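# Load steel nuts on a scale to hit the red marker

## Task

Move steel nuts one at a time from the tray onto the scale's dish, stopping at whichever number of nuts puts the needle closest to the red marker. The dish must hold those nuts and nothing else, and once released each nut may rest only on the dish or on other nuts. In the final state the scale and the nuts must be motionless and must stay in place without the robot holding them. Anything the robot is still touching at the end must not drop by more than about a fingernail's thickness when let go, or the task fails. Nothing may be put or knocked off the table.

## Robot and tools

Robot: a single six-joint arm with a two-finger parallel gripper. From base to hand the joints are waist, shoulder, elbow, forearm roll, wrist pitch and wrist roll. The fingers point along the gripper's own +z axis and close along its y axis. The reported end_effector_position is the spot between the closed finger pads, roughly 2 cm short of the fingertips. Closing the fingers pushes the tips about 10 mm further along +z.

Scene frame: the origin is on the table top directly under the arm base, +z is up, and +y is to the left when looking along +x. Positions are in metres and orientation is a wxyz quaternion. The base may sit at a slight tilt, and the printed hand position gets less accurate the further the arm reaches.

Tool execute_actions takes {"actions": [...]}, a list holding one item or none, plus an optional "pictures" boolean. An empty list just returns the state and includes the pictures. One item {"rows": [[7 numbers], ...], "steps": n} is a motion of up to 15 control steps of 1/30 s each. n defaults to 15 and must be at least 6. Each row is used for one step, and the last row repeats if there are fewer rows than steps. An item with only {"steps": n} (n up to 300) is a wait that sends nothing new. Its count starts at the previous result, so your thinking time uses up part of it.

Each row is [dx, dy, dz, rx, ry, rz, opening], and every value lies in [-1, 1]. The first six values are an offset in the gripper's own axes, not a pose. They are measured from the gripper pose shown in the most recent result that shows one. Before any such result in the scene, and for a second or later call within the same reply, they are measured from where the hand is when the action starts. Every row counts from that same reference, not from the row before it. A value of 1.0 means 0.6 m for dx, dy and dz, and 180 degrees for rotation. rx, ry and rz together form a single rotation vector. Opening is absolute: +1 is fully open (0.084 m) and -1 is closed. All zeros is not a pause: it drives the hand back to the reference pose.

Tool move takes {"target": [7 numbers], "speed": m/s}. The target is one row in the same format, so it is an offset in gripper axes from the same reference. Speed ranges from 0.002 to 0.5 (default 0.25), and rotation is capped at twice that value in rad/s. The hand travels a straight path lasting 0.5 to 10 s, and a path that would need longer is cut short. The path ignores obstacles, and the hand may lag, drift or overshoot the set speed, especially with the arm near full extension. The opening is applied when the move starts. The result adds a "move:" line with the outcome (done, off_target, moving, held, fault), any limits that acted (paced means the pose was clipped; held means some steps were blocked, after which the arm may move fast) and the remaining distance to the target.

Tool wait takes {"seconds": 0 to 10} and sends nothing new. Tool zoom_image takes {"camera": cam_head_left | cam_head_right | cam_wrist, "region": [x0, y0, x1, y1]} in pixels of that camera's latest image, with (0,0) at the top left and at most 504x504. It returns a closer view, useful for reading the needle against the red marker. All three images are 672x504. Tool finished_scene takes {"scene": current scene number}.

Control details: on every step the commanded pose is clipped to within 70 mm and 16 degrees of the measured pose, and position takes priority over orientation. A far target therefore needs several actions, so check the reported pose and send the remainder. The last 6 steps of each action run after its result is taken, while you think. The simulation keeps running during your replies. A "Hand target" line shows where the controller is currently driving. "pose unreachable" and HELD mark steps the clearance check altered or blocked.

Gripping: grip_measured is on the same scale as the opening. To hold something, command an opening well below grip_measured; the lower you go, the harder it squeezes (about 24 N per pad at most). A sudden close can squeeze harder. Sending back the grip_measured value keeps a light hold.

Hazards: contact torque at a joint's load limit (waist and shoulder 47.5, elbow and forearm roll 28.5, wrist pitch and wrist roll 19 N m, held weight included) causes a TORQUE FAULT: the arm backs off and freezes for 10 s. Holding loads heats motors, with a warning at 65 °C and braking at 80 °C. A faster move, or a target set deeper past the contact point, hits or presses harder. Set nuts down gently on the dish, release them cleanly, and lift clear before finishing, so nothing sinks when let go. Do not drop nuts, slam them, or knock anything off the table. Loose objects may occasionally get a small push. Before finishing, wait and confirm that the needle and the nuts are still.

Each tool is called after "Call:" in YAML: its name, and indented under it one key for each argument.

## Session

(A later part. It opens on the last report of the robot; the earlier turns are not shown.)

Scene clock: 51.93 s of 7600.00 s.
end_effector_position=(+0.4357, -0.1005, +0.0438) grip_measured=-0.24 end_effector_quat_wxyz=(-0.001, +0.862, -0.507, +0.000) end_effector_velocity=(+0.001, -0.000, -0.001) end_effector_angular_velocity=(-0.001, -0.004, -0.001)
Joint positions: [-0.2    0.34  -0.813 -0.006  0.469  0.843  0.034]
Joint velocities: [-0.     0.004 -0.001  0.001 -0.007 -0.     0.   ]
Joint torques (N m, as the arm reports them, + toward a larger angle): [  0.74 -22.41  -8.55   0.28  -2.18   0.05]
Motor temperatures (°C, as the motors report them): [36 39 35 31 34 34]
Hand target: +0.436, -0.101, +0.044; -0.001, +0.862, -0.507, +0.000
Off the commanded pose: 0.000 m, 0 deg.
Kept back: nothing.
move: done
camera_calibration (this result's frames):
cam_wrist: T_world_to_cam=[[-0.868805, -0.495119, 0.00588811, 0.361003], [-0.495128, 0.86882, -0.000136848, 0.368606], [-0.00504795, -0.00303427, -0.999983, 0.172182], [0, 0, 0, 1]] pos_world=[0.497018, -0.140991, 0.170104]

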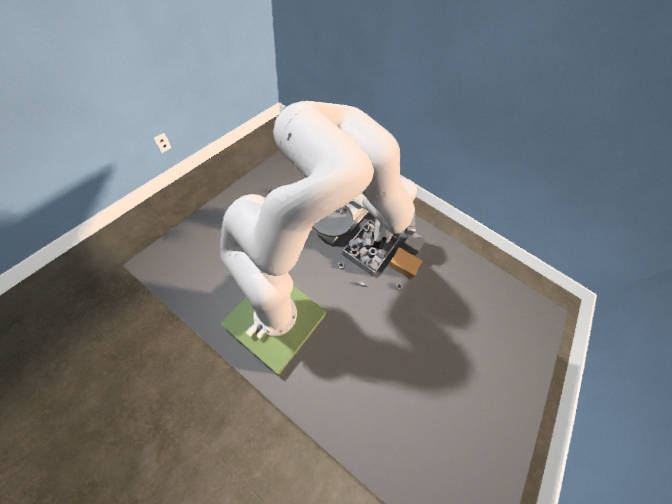

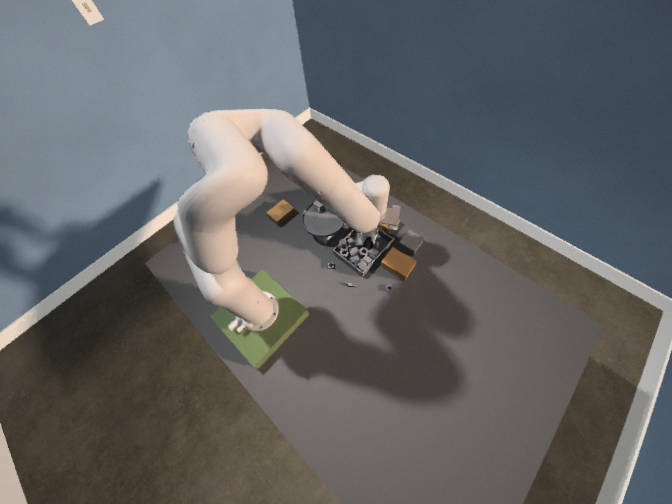

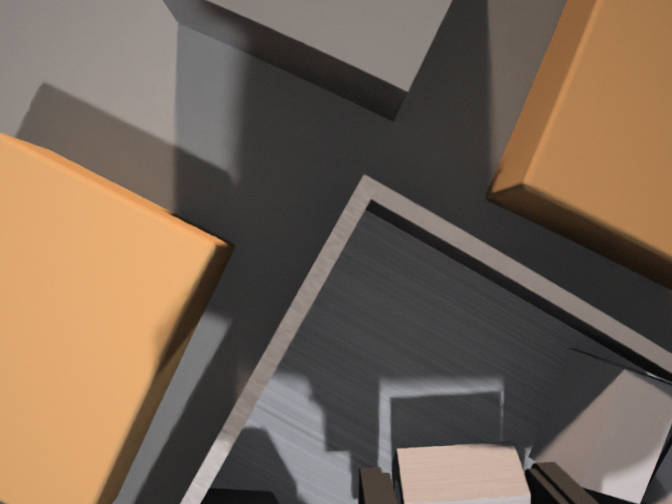

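Call:
move:
  target: [0, 0, 0, 0, 0, 0, -0.65]

Call:
move:
  target: [0, 0, -0.13, 0, 0, 0, -0.65]
  speed: 0.25

Call:
move:
  target: [-0.296, -0.1007, -0.035, 0, 0, -0.339, -0.65]
  speed: 0.4

Scene clock: 53.13 s of 7600.00 s.
end_effector_position=(+0.4356, -0.1005, +0.0437) grip_measured=-0.34 end_effector_quat_wxyz=(-0.001, +0.862, -0.507, -0.000) end_effector_velocity=(-0.000, -0.000, -0.000) end_effector_angular_velocity=(-0.000, +0.001, +0.001)
Joint positions: [-0.2    0.34  -0.812 -0.006  0.469  0.843  0.029]
Joint velocities: [-0.     0.     0.    -0.001  0.    -0.    -0.   ]
Joint torques (N m, as the arm reports them, + toward a larger angle): [  0.78 -22.74  -8.51   0.42  -1.94  -0.02]
Motor temperatures (°C, as the motors report them): [36 39 35 31 34 34]
Hand target: +0.436, -0.101, +0.044; -0.001, +0.862, -0.507, +0.000
Off the commanded pose: 0.000 m, 0 deg.
Kept back: nothing.
move: done
camera_calibration (this result's frames):
cam_wrist: T_world_to_cam=[[-0.868803, -0.49512, 0.00613817, 0.360898], [-0.495128, 0.86882, 0.0000935739, 0.36851], [-0.00537929, -0.00295789, -0.999981, 0.172224], [0, 0, 0, 1]] pos_world=[0.496935, -0.140971, 0.169971]

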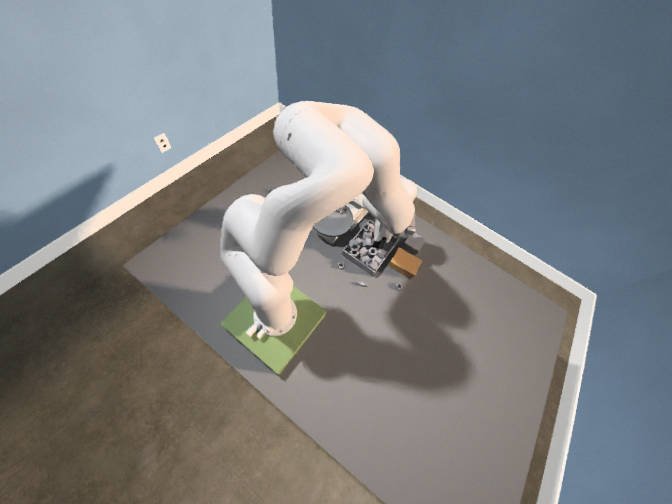

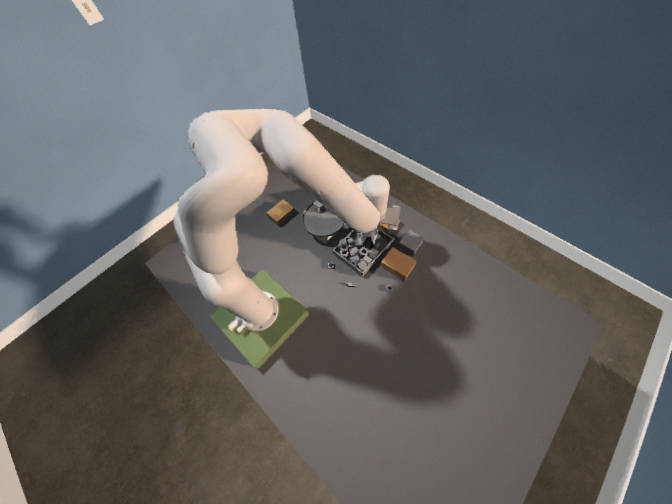

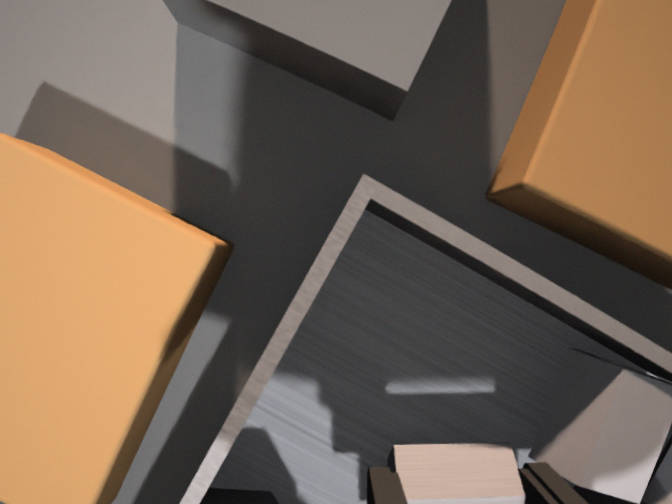

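Scene clock: 54.07 s of 7600.00 s.
end_effector_position=(+0.4351, -0.1008, +0.1210) grip_measured=-0.34 end_effector_quat_wxyz=(-0.001, +0.862, -0.508, -0.001) end_effector_velocity=(+0.002, -0.000, +0.004) end_effector_angular_velocity=(-0.002, -0.005, +0.002)
Joint positions: [-0.199  0.141 -0.827 -0.005  0.683  0.842  0.029]
Joint velocities: [ 0.001 -0.007 -0.005 -0.002  0.006 -0.    -0.   ]
Joint torques (N m, as the arm reports them, + toward a larger angle): [  0.76 -21.77  -9.95   0.58  -2.05   0.01]
Motor temperatures (°C, as the motors report them): [36 39 35 31 34 34]
Hand target: +0.435, -0.101, +0.122; -0.001, +0.862, -0.508, -0.000
Off the commanded pose: 0.001 m, 0 deg.
Kept back: nothing.
move: done
camera_calibration (this result's frames):
cam_wrist: T_world_to_cam=[[-0.868922, -0.494897, 0.0071404, 0.359838], [-0.494906, 0.868946, 0.000493606, 0.368389], [-0.00644891, -0.00310493, -0.999974, 0.249975], [0, 0, 0, 1]] pos_world=[0.496601, -0.141252, 0.247217]

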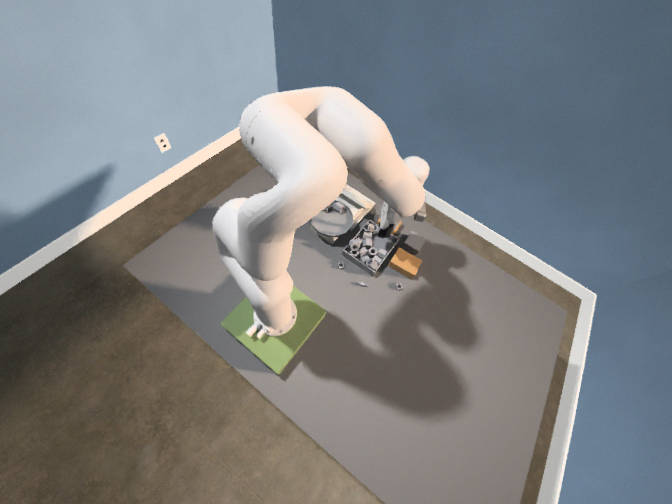

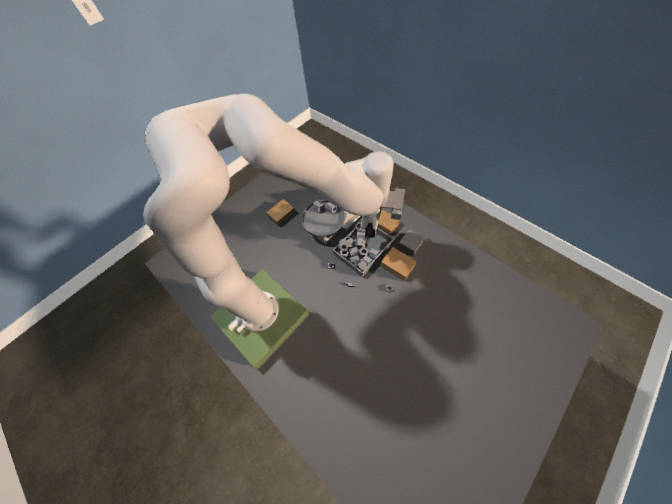

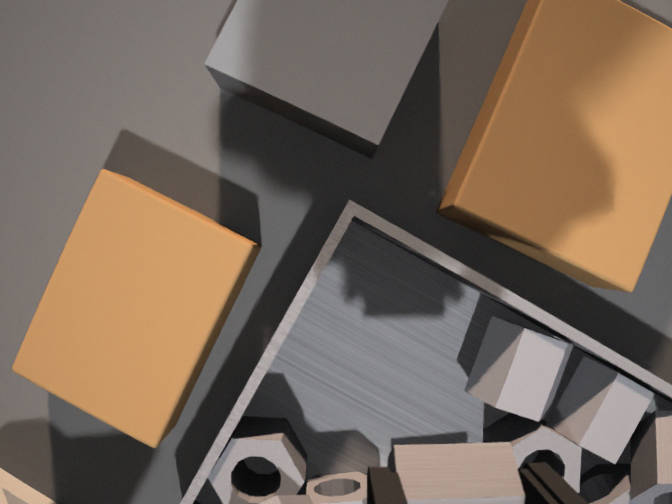

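Scene clock: 55.93 s of 7600.00 s.
end_effector_position=(+0.4026, +0.0831, +0.1423) grip_measured=-0.34 end_effector_quat_wxyz=(-0.000, +1.000, -0.001, +0.000) end_effector_velocity=(+0.000, +0.003, +0.001) end_effector_angular_velocity=(+0.002, -0.002, +0.012)
Joint positions: [ 0.233 -0.01  -0.71  -0.008  0.718  0.214  0.029]
Joint velocities: [ 0.005 -0.002 -0.001  0.003 -0.001 -0.008  0.   ]
Joint torques (N m, as the arm reports them, + toward a larger angle): [  0.83 -18.97 -10.66   0.46  -2.14   0.  ]
Motor temperatures (°C, as the motors report them): [36 39 35 31 34 34]
Hand target: +0.403, +0.083, +0.142; -0.000, +1.000, +0.000, +0.000
Off the commanded pose: 0.001 m, 0 deg.
Kept back: nothing.
move: done
camera_calibration (this result's frames):
cam_wrist: T_world_to_cam=[[0.0104225, -0.999915, 0.00780513, 0.110246], [-0.999944, -0.0104368, -0.00179153, 0.469226], [0.00187284, -0.00778602, -0.999968, 0.268712], [0, 0, 0, 1]] pos_world=[0.467547, 0.117226, 0.268684]

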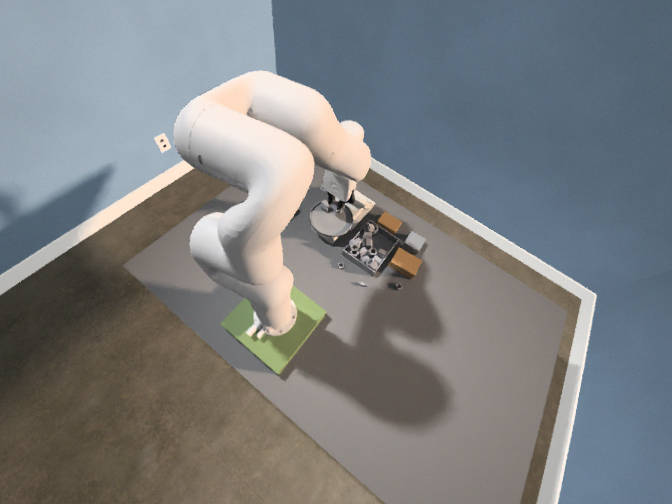

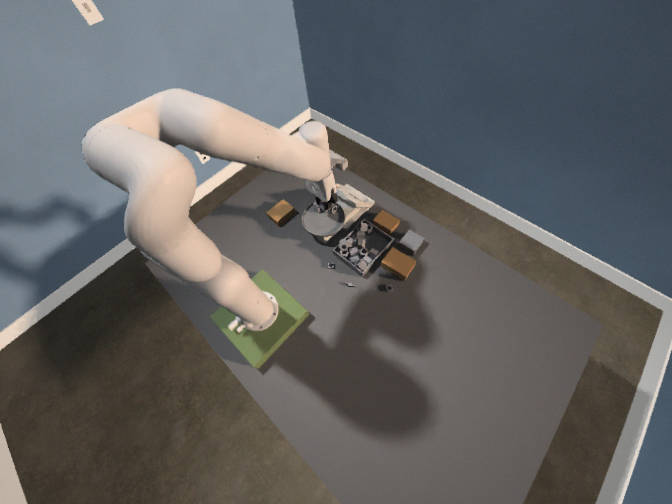

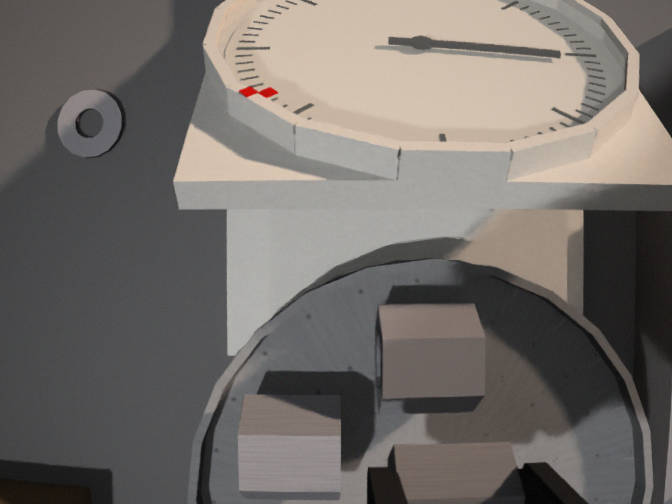

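Call:
move:
  target: [-0.003, 0, 0.063, 0, 0, 0, -0.65]
  speed: 0.12

Call:
move:
  target: [0, 0, 0.0058, 0, 0, 0, -0.65]
  speed: 0.012

Scene clock: 57.07 s of 7600.00 s.
end_effector_position=(+0.4010, +0.0833, +0.1050) grip_measured=-0.34 end_effector_quat_wxyz=(-0.000, +1.000, -0.000, +0.001) end_effector_velocity=(-0.001, +0.001, -0.003) end_effector_angular_velocity=(+0.000, +0.002, -0.000)
Joint positions: [ 0.234  0.077 -0.679 -0.009  0.6    0.216  0.029]
Joint velocities: [ 0.001  0.006  0.003  0.001 -0.007  0.001 -0.   ]
Joint torques (N m, as the arm reports them, + toward a larger angle): [  0.49 -19.66  -9.76   0.37  -2.28  -0.1 ]
Motor temperatures (°C, as the motors report them): [36 39 36 31 34 34]
Hand target: +0.401, +0.083, +0.105; -0.000, +1.000, -0.000, +0.000
Off the commanded pose: 0.001 m, 0 deg.
Kept back: nothing.
move: done
camera_calibration (this result's frames):
cam_wrist: T_world_to_cam=[[0.0105818, -0.999916, 0.00748408, 0.110703], [-0.999941, -0.0105998, -0.00236858, 0.467641], [0.00244771, -0.00745857, -0.999969, 0.231109], [0, 0, 0, 1]] pos_world=[0.465876, 0.117374, 0.231381]

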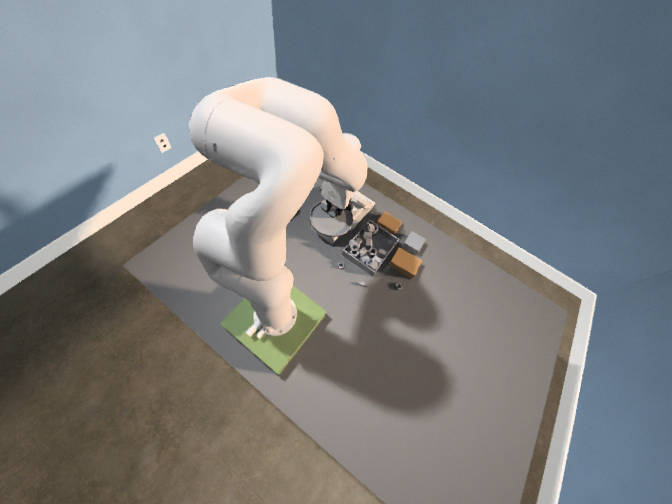

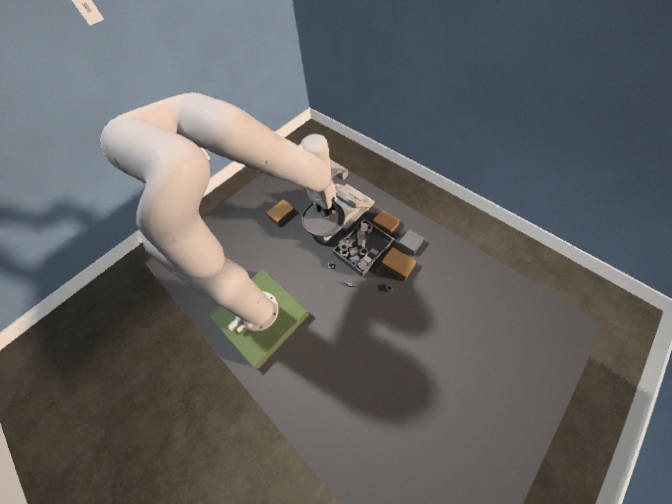

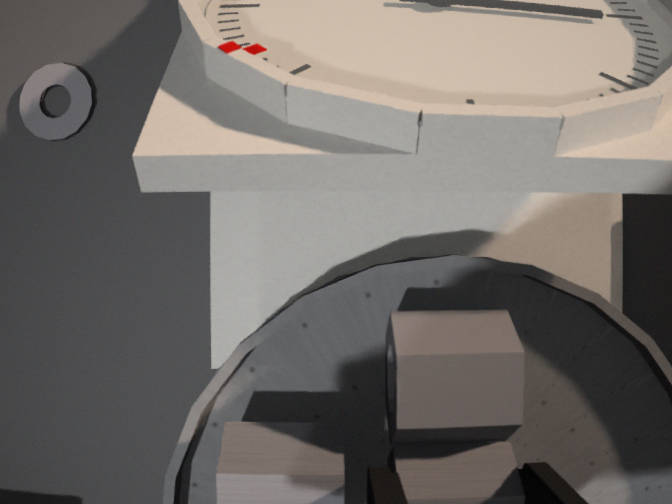

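Scene clock: 57.77 s of 7600.00 s.
end_effector_position=(+0.4012, +0.0833, +0.1018) grip_measured=-0.34 end_effector_quat_wxyz=(-0.000, +1.000, -0.000, +0.001) end_effector_velocity=(+0.000, -0.000, -0.001) end_effector_angular_velocity=(+0.000, -0.001, +0.000)
Joint positions: [ 0.234  0.086 -0.678 -0.009  0.589  0.216  0.029]
Joint velocities: [-0.001  0.002  0.001  0.    -0.004 -0.001  0.   ]
Joint torques (N m, as the arm reports them, + toward a larger angle): [  0.77 -18.74  -9.28   0.51  -2.28   0.02]
Motor temperatures (°C, as the motors report them): [36 39 36 31 34 34]
Hand target: +0.401, +0.083, +0.102; -0.000, +1.000, -0.000, +0.001
Off the commanded pose: 0.000 m, 0 deg.
Kept back: nothing.
move: done
camera_calibration (this result's frames):
cam_wrist: T_world_to_cam=[[0.0105893, -0.999917, 0.00734126, 0.11079], [-0.999939, -0.0106112, -0.00295302, 0.467899], [0.00303067, -0.00730955, -0.999969, 0.227727], [0, 0, 0, 1]] pos_world=[0.466007, 0.117411, 0.228288]

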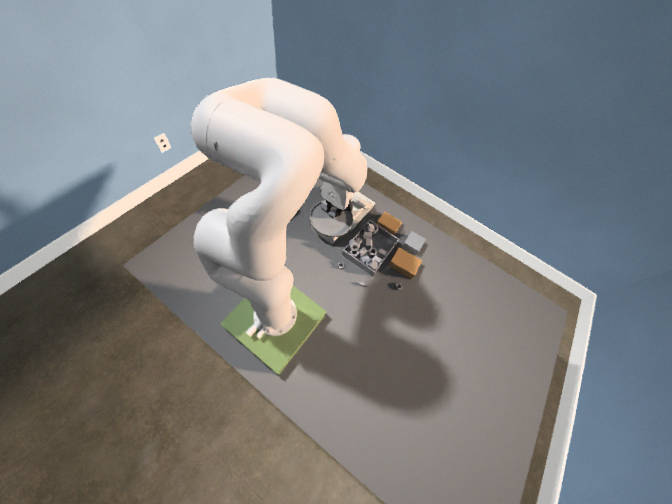

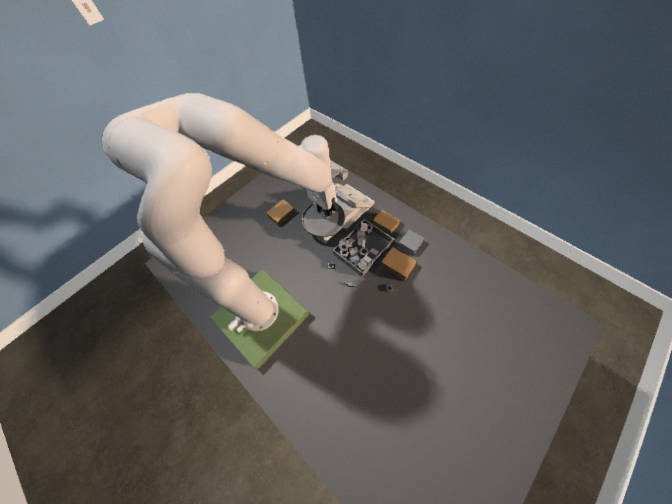

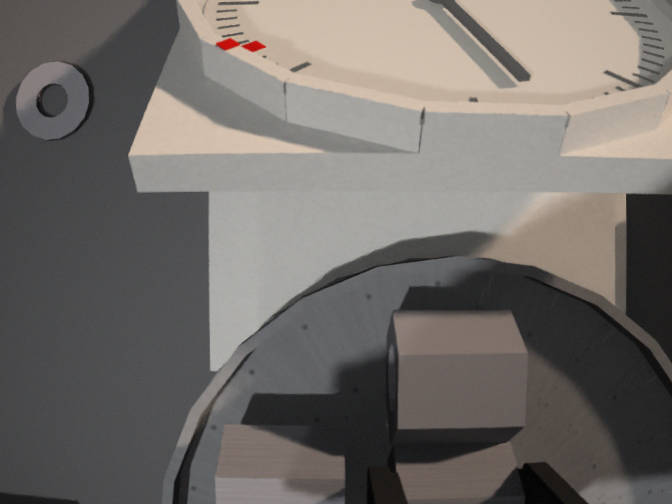

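Call:
move:
  target: [0, 0, -0.001, 0, 0, 0, -0.22]
  speed: 0.01

Call:
move:
  target: [0, 0, -0.035, 0, 0, 0, -0.22]
  speed: 0.15

Call:
move:
  target: [-0.03, 0.35, 0.02, 0, 0, 0, -1]
  speed: 0.4

Scene clock: 58.87 s of 7600.00 s.
end_effector_position=(+0.4012, +0.0833, +0.1024) grip_measured=-0.24 end_effector_quat_wxyz=(-0.000, +1.000, -0.000, +0.001) end_effector_velocity=(+0.000, -0.000, +0.001) end_effector_angular_velocity=(+0.000, -0.002, +0.001)
Joint positions: [ 0.234  0.085 -0.678 -0.009  0.591  0.216  0.034]
Joint velocities: [-0.    -0.003 -0.    -0.     0.001 -0.001  0.   ]
Joint torques (N m, as the arm reports them, + toward a larger angle): [  0.91 -18.34  -8.9    0.3   -1.77  -0.13]
Motor temperatures (°C, as the motors report them): [36 39 36 31 34 34]
Hand target: +0.401, +0.083, +0.102; -0.000, +1.000, -0.000, +0.001
Off the commanded pose: 0.000 m, 0 deg.
Kept back: nothing.
move: done
camera_calibration (this result's frames):
cam_wrist: T_world_to_cam=[[0.0106259, -0.999916, 0.0073797, 0.110772], [-0.99994, -0.0106464, -0.00274631, 0.467805], [0.00282464, -0.00735007, -0.999969, 0.228316], [0, 0, 0, 1]] pos_world=[0.465955, 0.117421, 0.228776]

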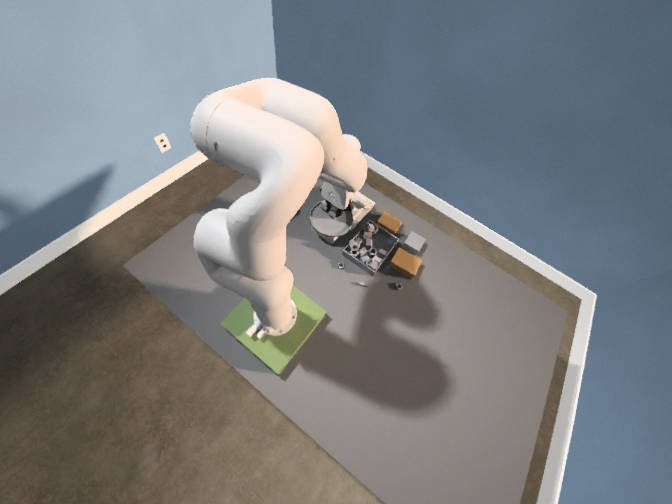

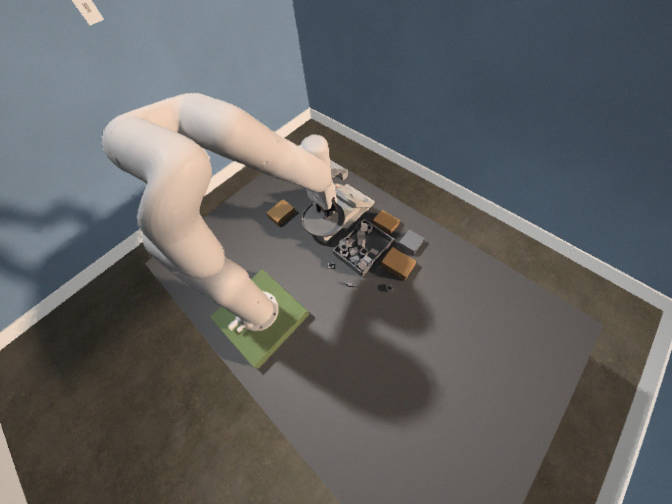

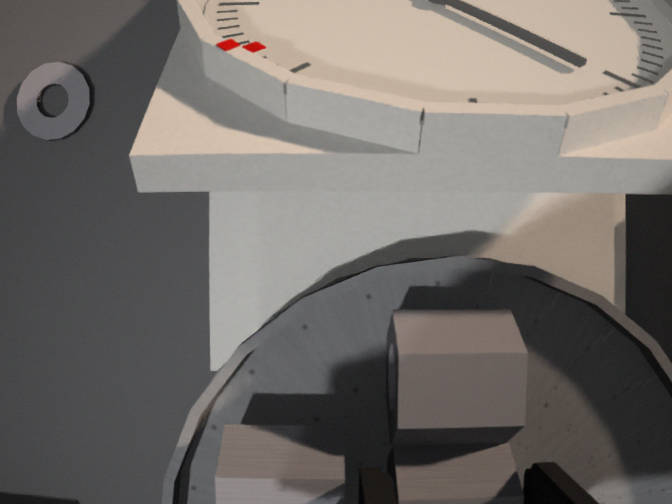

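Scene clock: 59.67 s of 7600.00 s.
end_effector_position=(+0.4010, +0.0832, +0.1230) grip_measured=-0.24 end_effector_quat_wxyz=(-0.000, +1.000, -0.001, +0.001) end_effector_velocity=(+0.000, -0.001, +0.002) end_effector_angular_velocity=(-0.000, -0.001, +0.000)
Joint positions: [ 0.234  0.031 -0.689 -0.009  0.656  0.216  0.034]
Joint velocities: [-0.001 -0.005 -0.001 -0.001  0.005 -0.001  0.   ]
Joint torques (N m, as the arm reports them, + toward a larger angle): [  0.81 -18.41  -9.61   0.52  -2.09  -0.07]
Motor temperatures (°C, as the motors report them): [36 39 36 31 34 34]
Hand target: +0.401, +0.083, +0.123; -0.000, +1.000, -0.001, +0.001
Off the commanded pose: 0.000 m, 0 deg.
Kept back: nothing.
move: done
camera_calibration (this result's frames):
cam_wrist: T_world_to_cam=[[0.0105464, -0.999916, 0.00756672, 0.110527], [-0.999941, -0.0105647, -0.00239011, 0.46766], [0.00246985, -0.00754107, -0.999969, 0.249144], [0, 0, 0, 1]] pos_world=[0.465851, 0.117337, 0.249418]

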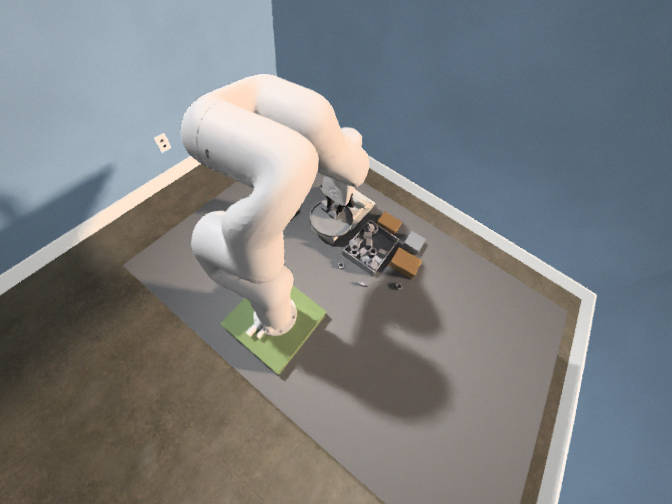

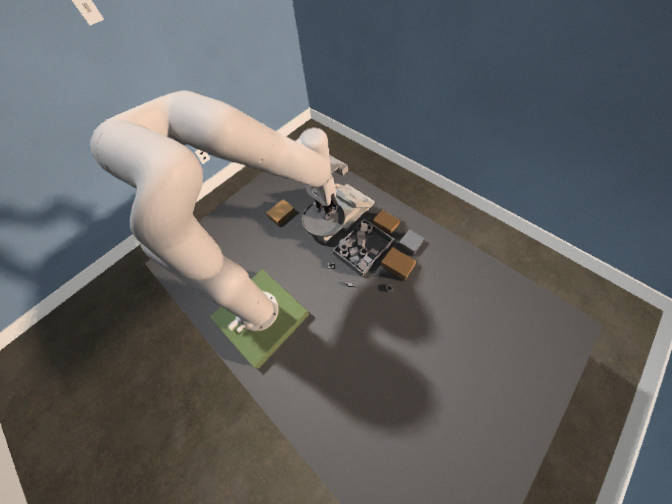

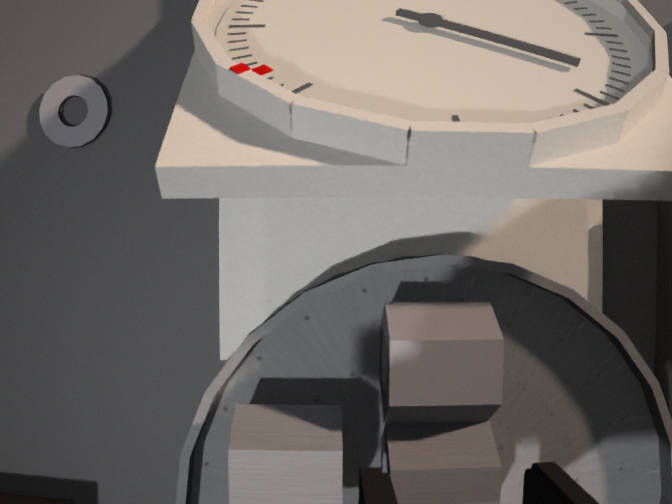

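Scene clock: 60.90 s of 7600.00 s.
end_effector_position=(+0.3820, -0.1257, +0.1105) grip_measured=-1.00 end_effector_quat_wxyz=(-0.001, +1.000, -0.000, +0.000) end_effector_velocity=(-0.000, -0.003, -0.000) end_effector_angular_velocity=(+0.003, +0.002, -0.000)
Joint positions: [-0.29   0.037 -0.653 -0.004  0.613 -0.312  0.   ]
Joint velocities: [-0.007  0.004 -0.004  0.004  0.004 -0.01   0.   ]
Joint torques (N m, as the arm reports them, + toward a larger angle): [  0.62 -18.32  -9.38   0.55  -2.03   0.01]
Motor temperatures (°C, as the motors report them): [36 39 36 31 34 34]
Hand target: +0.382, -0.126, +0.110; -0.001, +1.000, -0.000, +0.000
Off the commanded pose: 0.001 m, 0 deg.
Kept back: nothing.
move: done; limits=paced
camera_calibration (this result's frames):
cam_wrist: T_world_to_cam=[[0.0110878, -0.999921, 0.00595175, -0.0980807], [-0.999937, -0.0110989, -0.00184241, 0.446276], [0.00190832, -0.00593094, -0.999981, 0.235478], [0, 0, 0, 1]] pos_world=[0.446886, -0.0917231, 0.23688]

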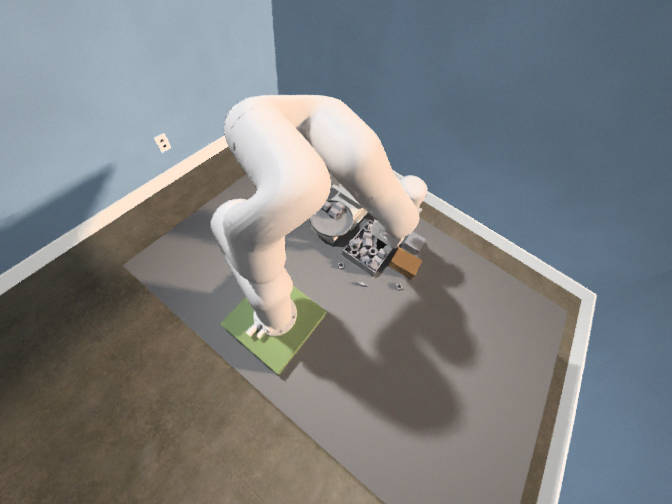

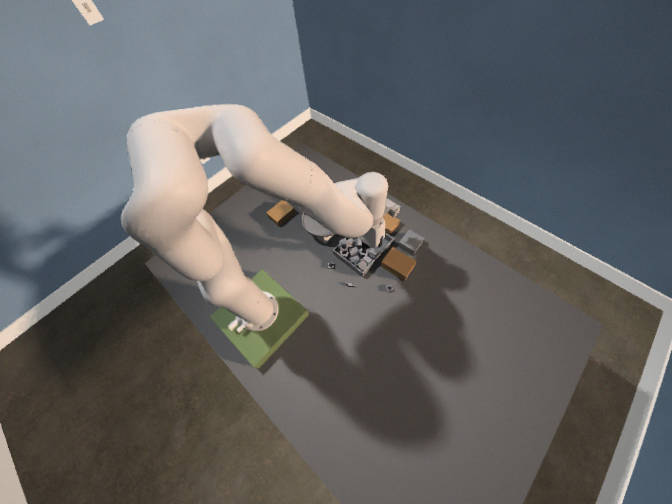

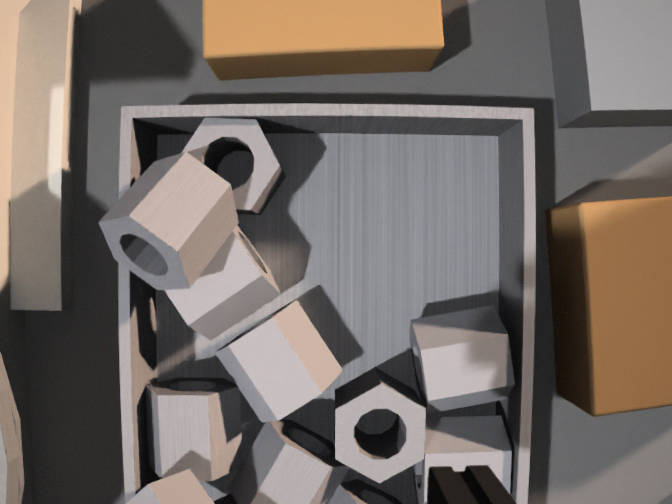

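Call:
move:
  target: [0.048, 0.019, 0.089, 0, 0, -0.05, -1]
  speed: 0.2

Call:
move:
  target: [0, 0, 0.008, 0, 0, 0, -1]
  speed: 0.015

Scene clock: 62.17 s of 7600.00 s.
end_effector_position=(+0.4109, -0.1370, +0.0575) grip_measured=-1.00 end_effector_quat_wxyz=(-0.001, +0.997, +0.078, +0.001) end_effector_velocity=(+0.001, -0.000, -0.003) end_effector_angular_velocity=(+0.002, +0.003, +0.003)
Joint positions: [-0.295  0.267 -0.757 -0.005  0.486 -0.473  0.   ]
Joint velocities: [-0.001  0.011 -0.006  0.003 -0.001 -0.006  0.   ]
Joint torques (N m, as the arm reports them, + toward a larger angle): [  0.86 -22.01  -8.39   0.53  -2.1    0.23]
Motor temperatures (°C, as the motors report them): [36 39 36 31 34 34]
Hand target: +0.411, -0.137, +0.057; -0.001, +0.997, +0.078, +0.000
Off the commanded pose: 0.000 m, 0 deg.
Kept back: nothing.
move: done
camera_calibration (this result's frames):
cam_wrist: T_world_to_cam=[[0.167143, -0.985913, 0.00621512, -0.171583], [-0.985926, -0.167162, -0.00275635, 0.447862], [0.00375645, -0.00566694, -0.999977, 0.181702], [0, 0, 0, 1]] pos_world=[0.469555, -0.0932702, 0.183999]

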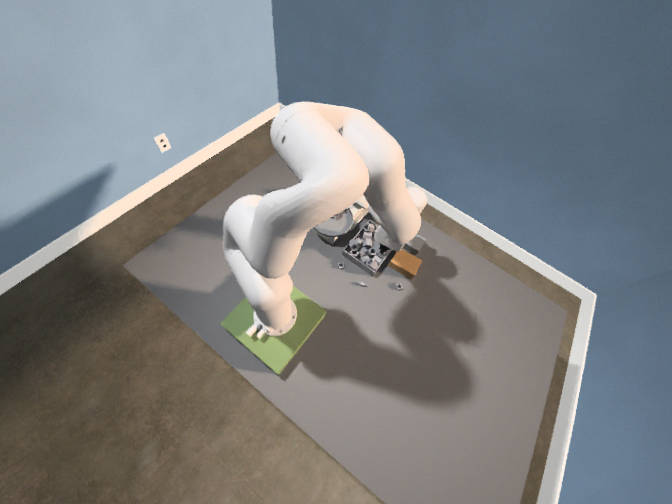

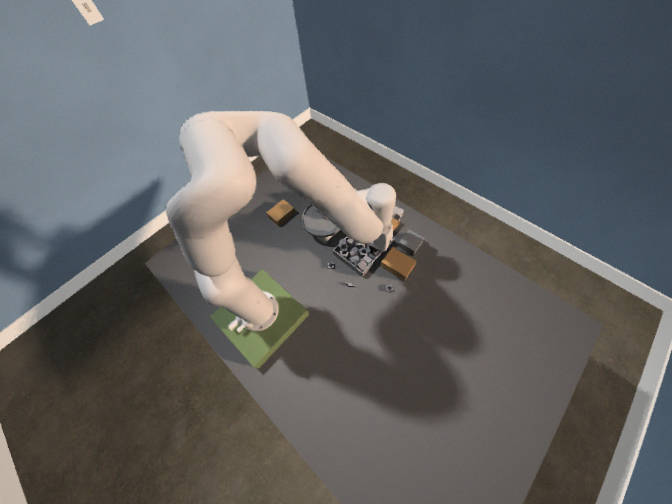

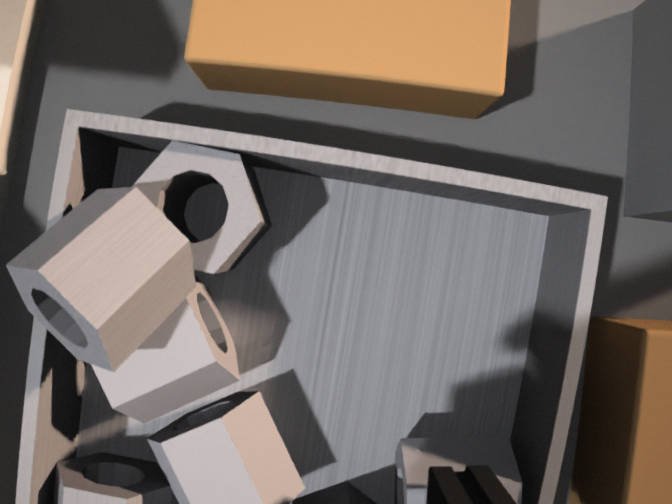

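Scene clock: 62.87 s of 7600.00 s.
end_effector_position=(+0.4110, -0.1370, +0.0530) grip_measured=-1.00 end_effector_quat_wxyz=(-0.001, +0.997, +0.078, +0.001) end_effector_velocity=(+0.001, -0.000, -0.001) end_effector_angular_velocity=(+0.000, -0.003, -0.002)
Joint positions: [-0.295  0.28  -0.757 -0.005  0.473 -0.473  0.   ]
Joint velocities: [-0.     0.005 -0.003  0.002 -0.005  0.     0.   ]
Joint torques (N m, as the arm reports them, + toward a larger angle): [  0.67 -21.19  -8.51   0.5   -2.03  -0.07]
Motor temperatures (°C, as the motors report them): [36 39 36 31 34 34]
Hand target: +0.411, -0.137, +0.053; -0.001, +0.997, +0.078, +0.001
Off the commanded pose: 0.000 m, 0 deg.
Kept back: nothing.
move: done
camera_calibration (this result's frames):
cam_wrist: T_world_to_cam=[[0.167154, -0.985911, 0.00628711, -0.171581], [-0.985923, -0.167175, -0.0029437, 0.44794], [0.00395328, -0.00570656, -0.999976, 0.177043], [0, 0, 0, 1]] pos_world=[0.469615, -0.0932686, 0.179436]

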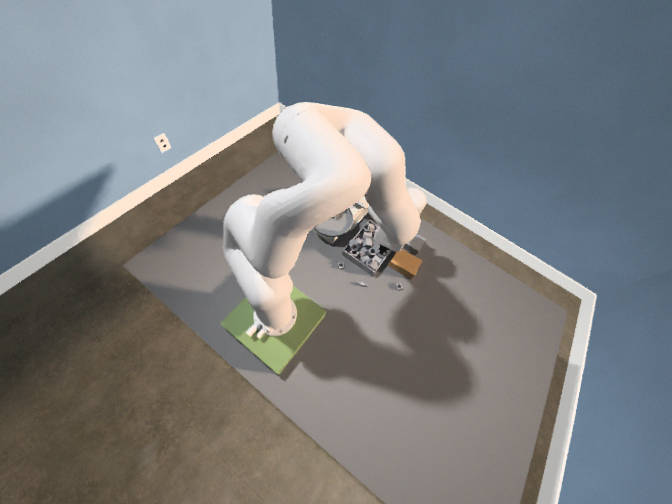

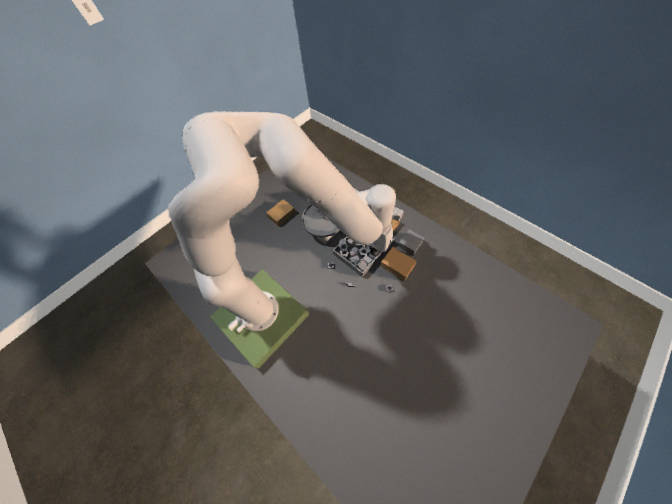

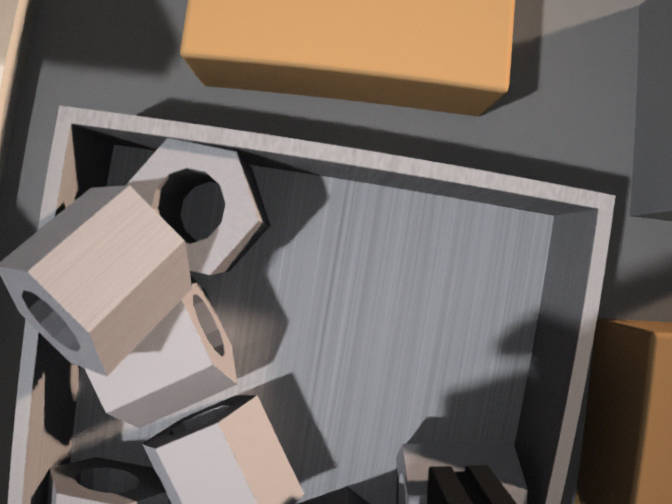

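Maybe barely touching; go 1 mm lower.

Call:
move:
  target: [0, 0, 0.0018, 0, 0, 0, -1]
  speed: 0.01

Scene clock: 63.80 s of 7600.00 s.
end_effector_position=(+0.4115, -0.1371, +0.0526) grip_measured=-1.00 end_effector_quat_wxyz=(-0.001, +0.997, +0.078, +0.001) end_effector_velocity=(-0.001, +0.000, -0.001) end_effector_angular_velocity=(+0.001, +0.001, -0.003)
Joint positions: [-0.295  0.282 -0.758 -0.005  0.471 -0.473  0.   ]
Joint velocities: [-0.     0.001  0.001  0.002 -0.001  0.001  0.   ]
Joint torques (N m, as the arm reports them, + toward a larger angle): [  0.93 -17.33  -7.11   0.22  -2.27  -0.06]
Motor temperatures (°C, as the motors report them): [36 39 35 31 34 34]
Hand target: +0.411, -0.137, +0.052; -0.001, +0.997, +0.078, +0.001
Off the commanded pose: 0.001 m, 0 deg.
Kept back: nothing.
move: done
camera_calibration (this result's frames):
cam_wrist: T_world_to_cam=[[0.167201, -0.985898, 0.00704218, -0.171885], [-0.985907, -0.167234, -0.00439032, 0.448551], [0.0055061, -0.00620887, -0.999966, 0.17593], [0, 0, 0, 1]] pos_world=[0.470001, -0.093356, 0.179104]

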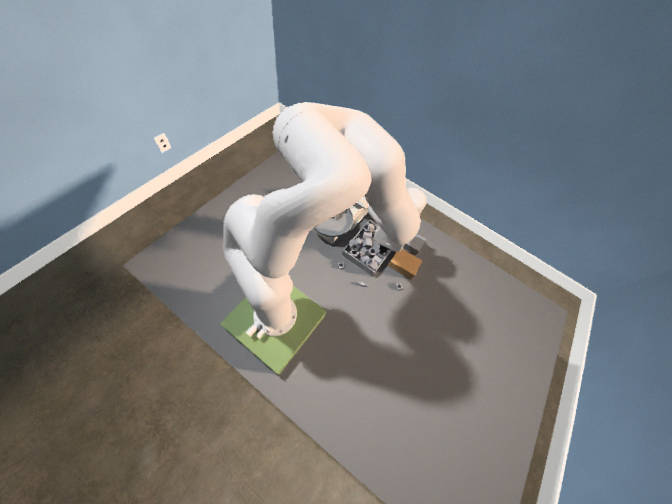

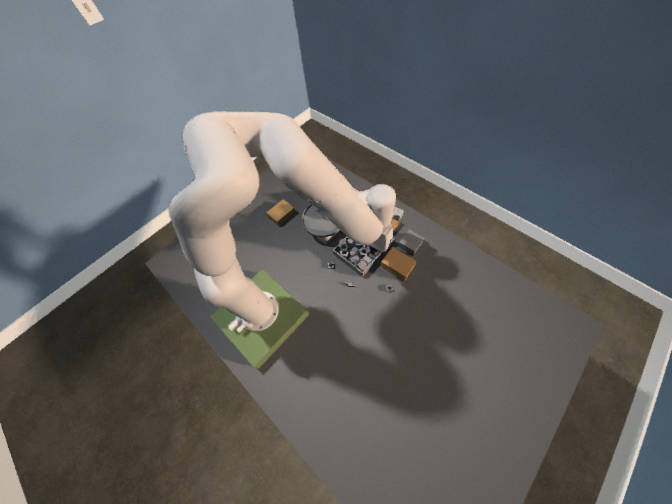

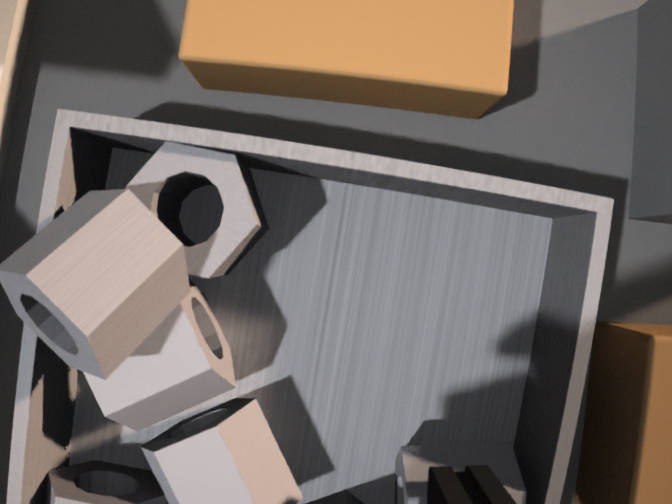

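Call:
move:
  target: [0.037, -0.02, 0.0008, 0, 0, 0, -1]
  speed: 0.03

Scene clock: 69.90 s of 7600.00 s.
end_effector_position=(+0.4308, -0.1218, +0.0515) grip_measured=-1.00 end_effector_quat_wxyz=(-0.001, +0.997, +0.078, +0.001) end_effector_velocity=(+0.002, -0.000, +0.000) end_effector_angular_velocity=(-0.001, -0.002, -0.003)
Joint positions: [-0.248  0.319 -0.814 -0.006  0.491 -0.426  0.   ]
Joint velocities: [ 0.001  0.002 -0.005 -0.     0.001  0.004  0.   ]
Joint torques (N m, as the arm reports them, + toward a larger angle): [  0.87 -17.8   -5.9    0.41  -0.46  -0.15]
Motor temperatures (°C, as the motors report them): [36 39 35 31 34 34]
Hand target: +0.432, -0.122, +0.052; -0.001, +0.997, +0.078, +0.001
Off the commanded pose: 0.001 m, 0 deg.
Kept back: nothing.
move: done
camera_calibration (this result's frames):
cam_wrist: T_world_to_cam=[[0.167294, -0.985887, 0.00631388, -0.159966], [-0.985901, -0.167312, -0.00250238, 0.469987], [0.00352345, -0.00580622, -0.999977, 0.175744], [0, 0, 0, 1]] pos_world=[0.489503, -0.0780532, 0.177926]

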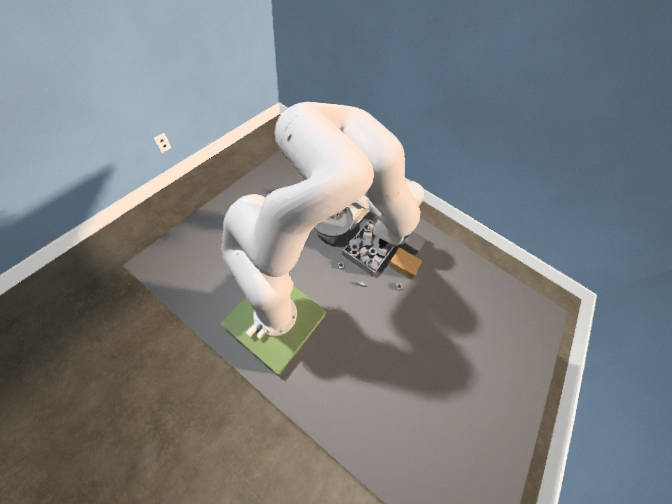

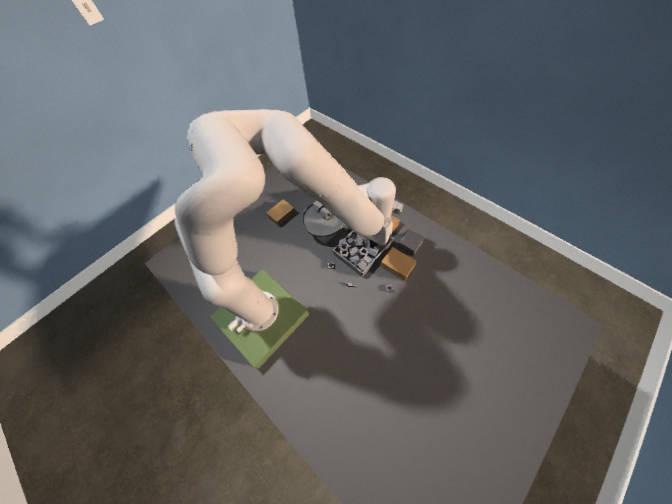

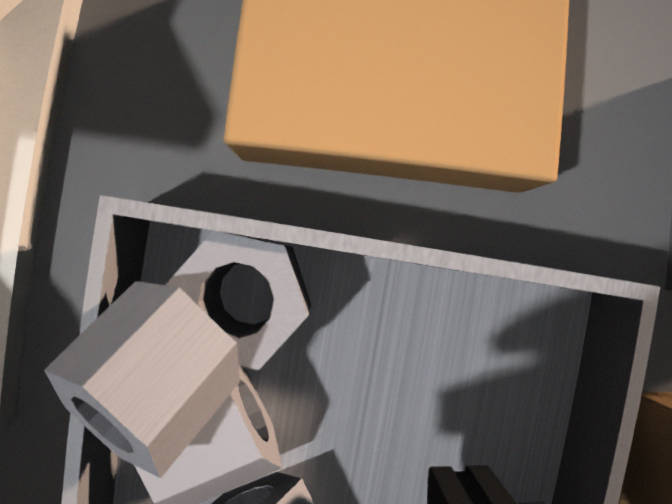

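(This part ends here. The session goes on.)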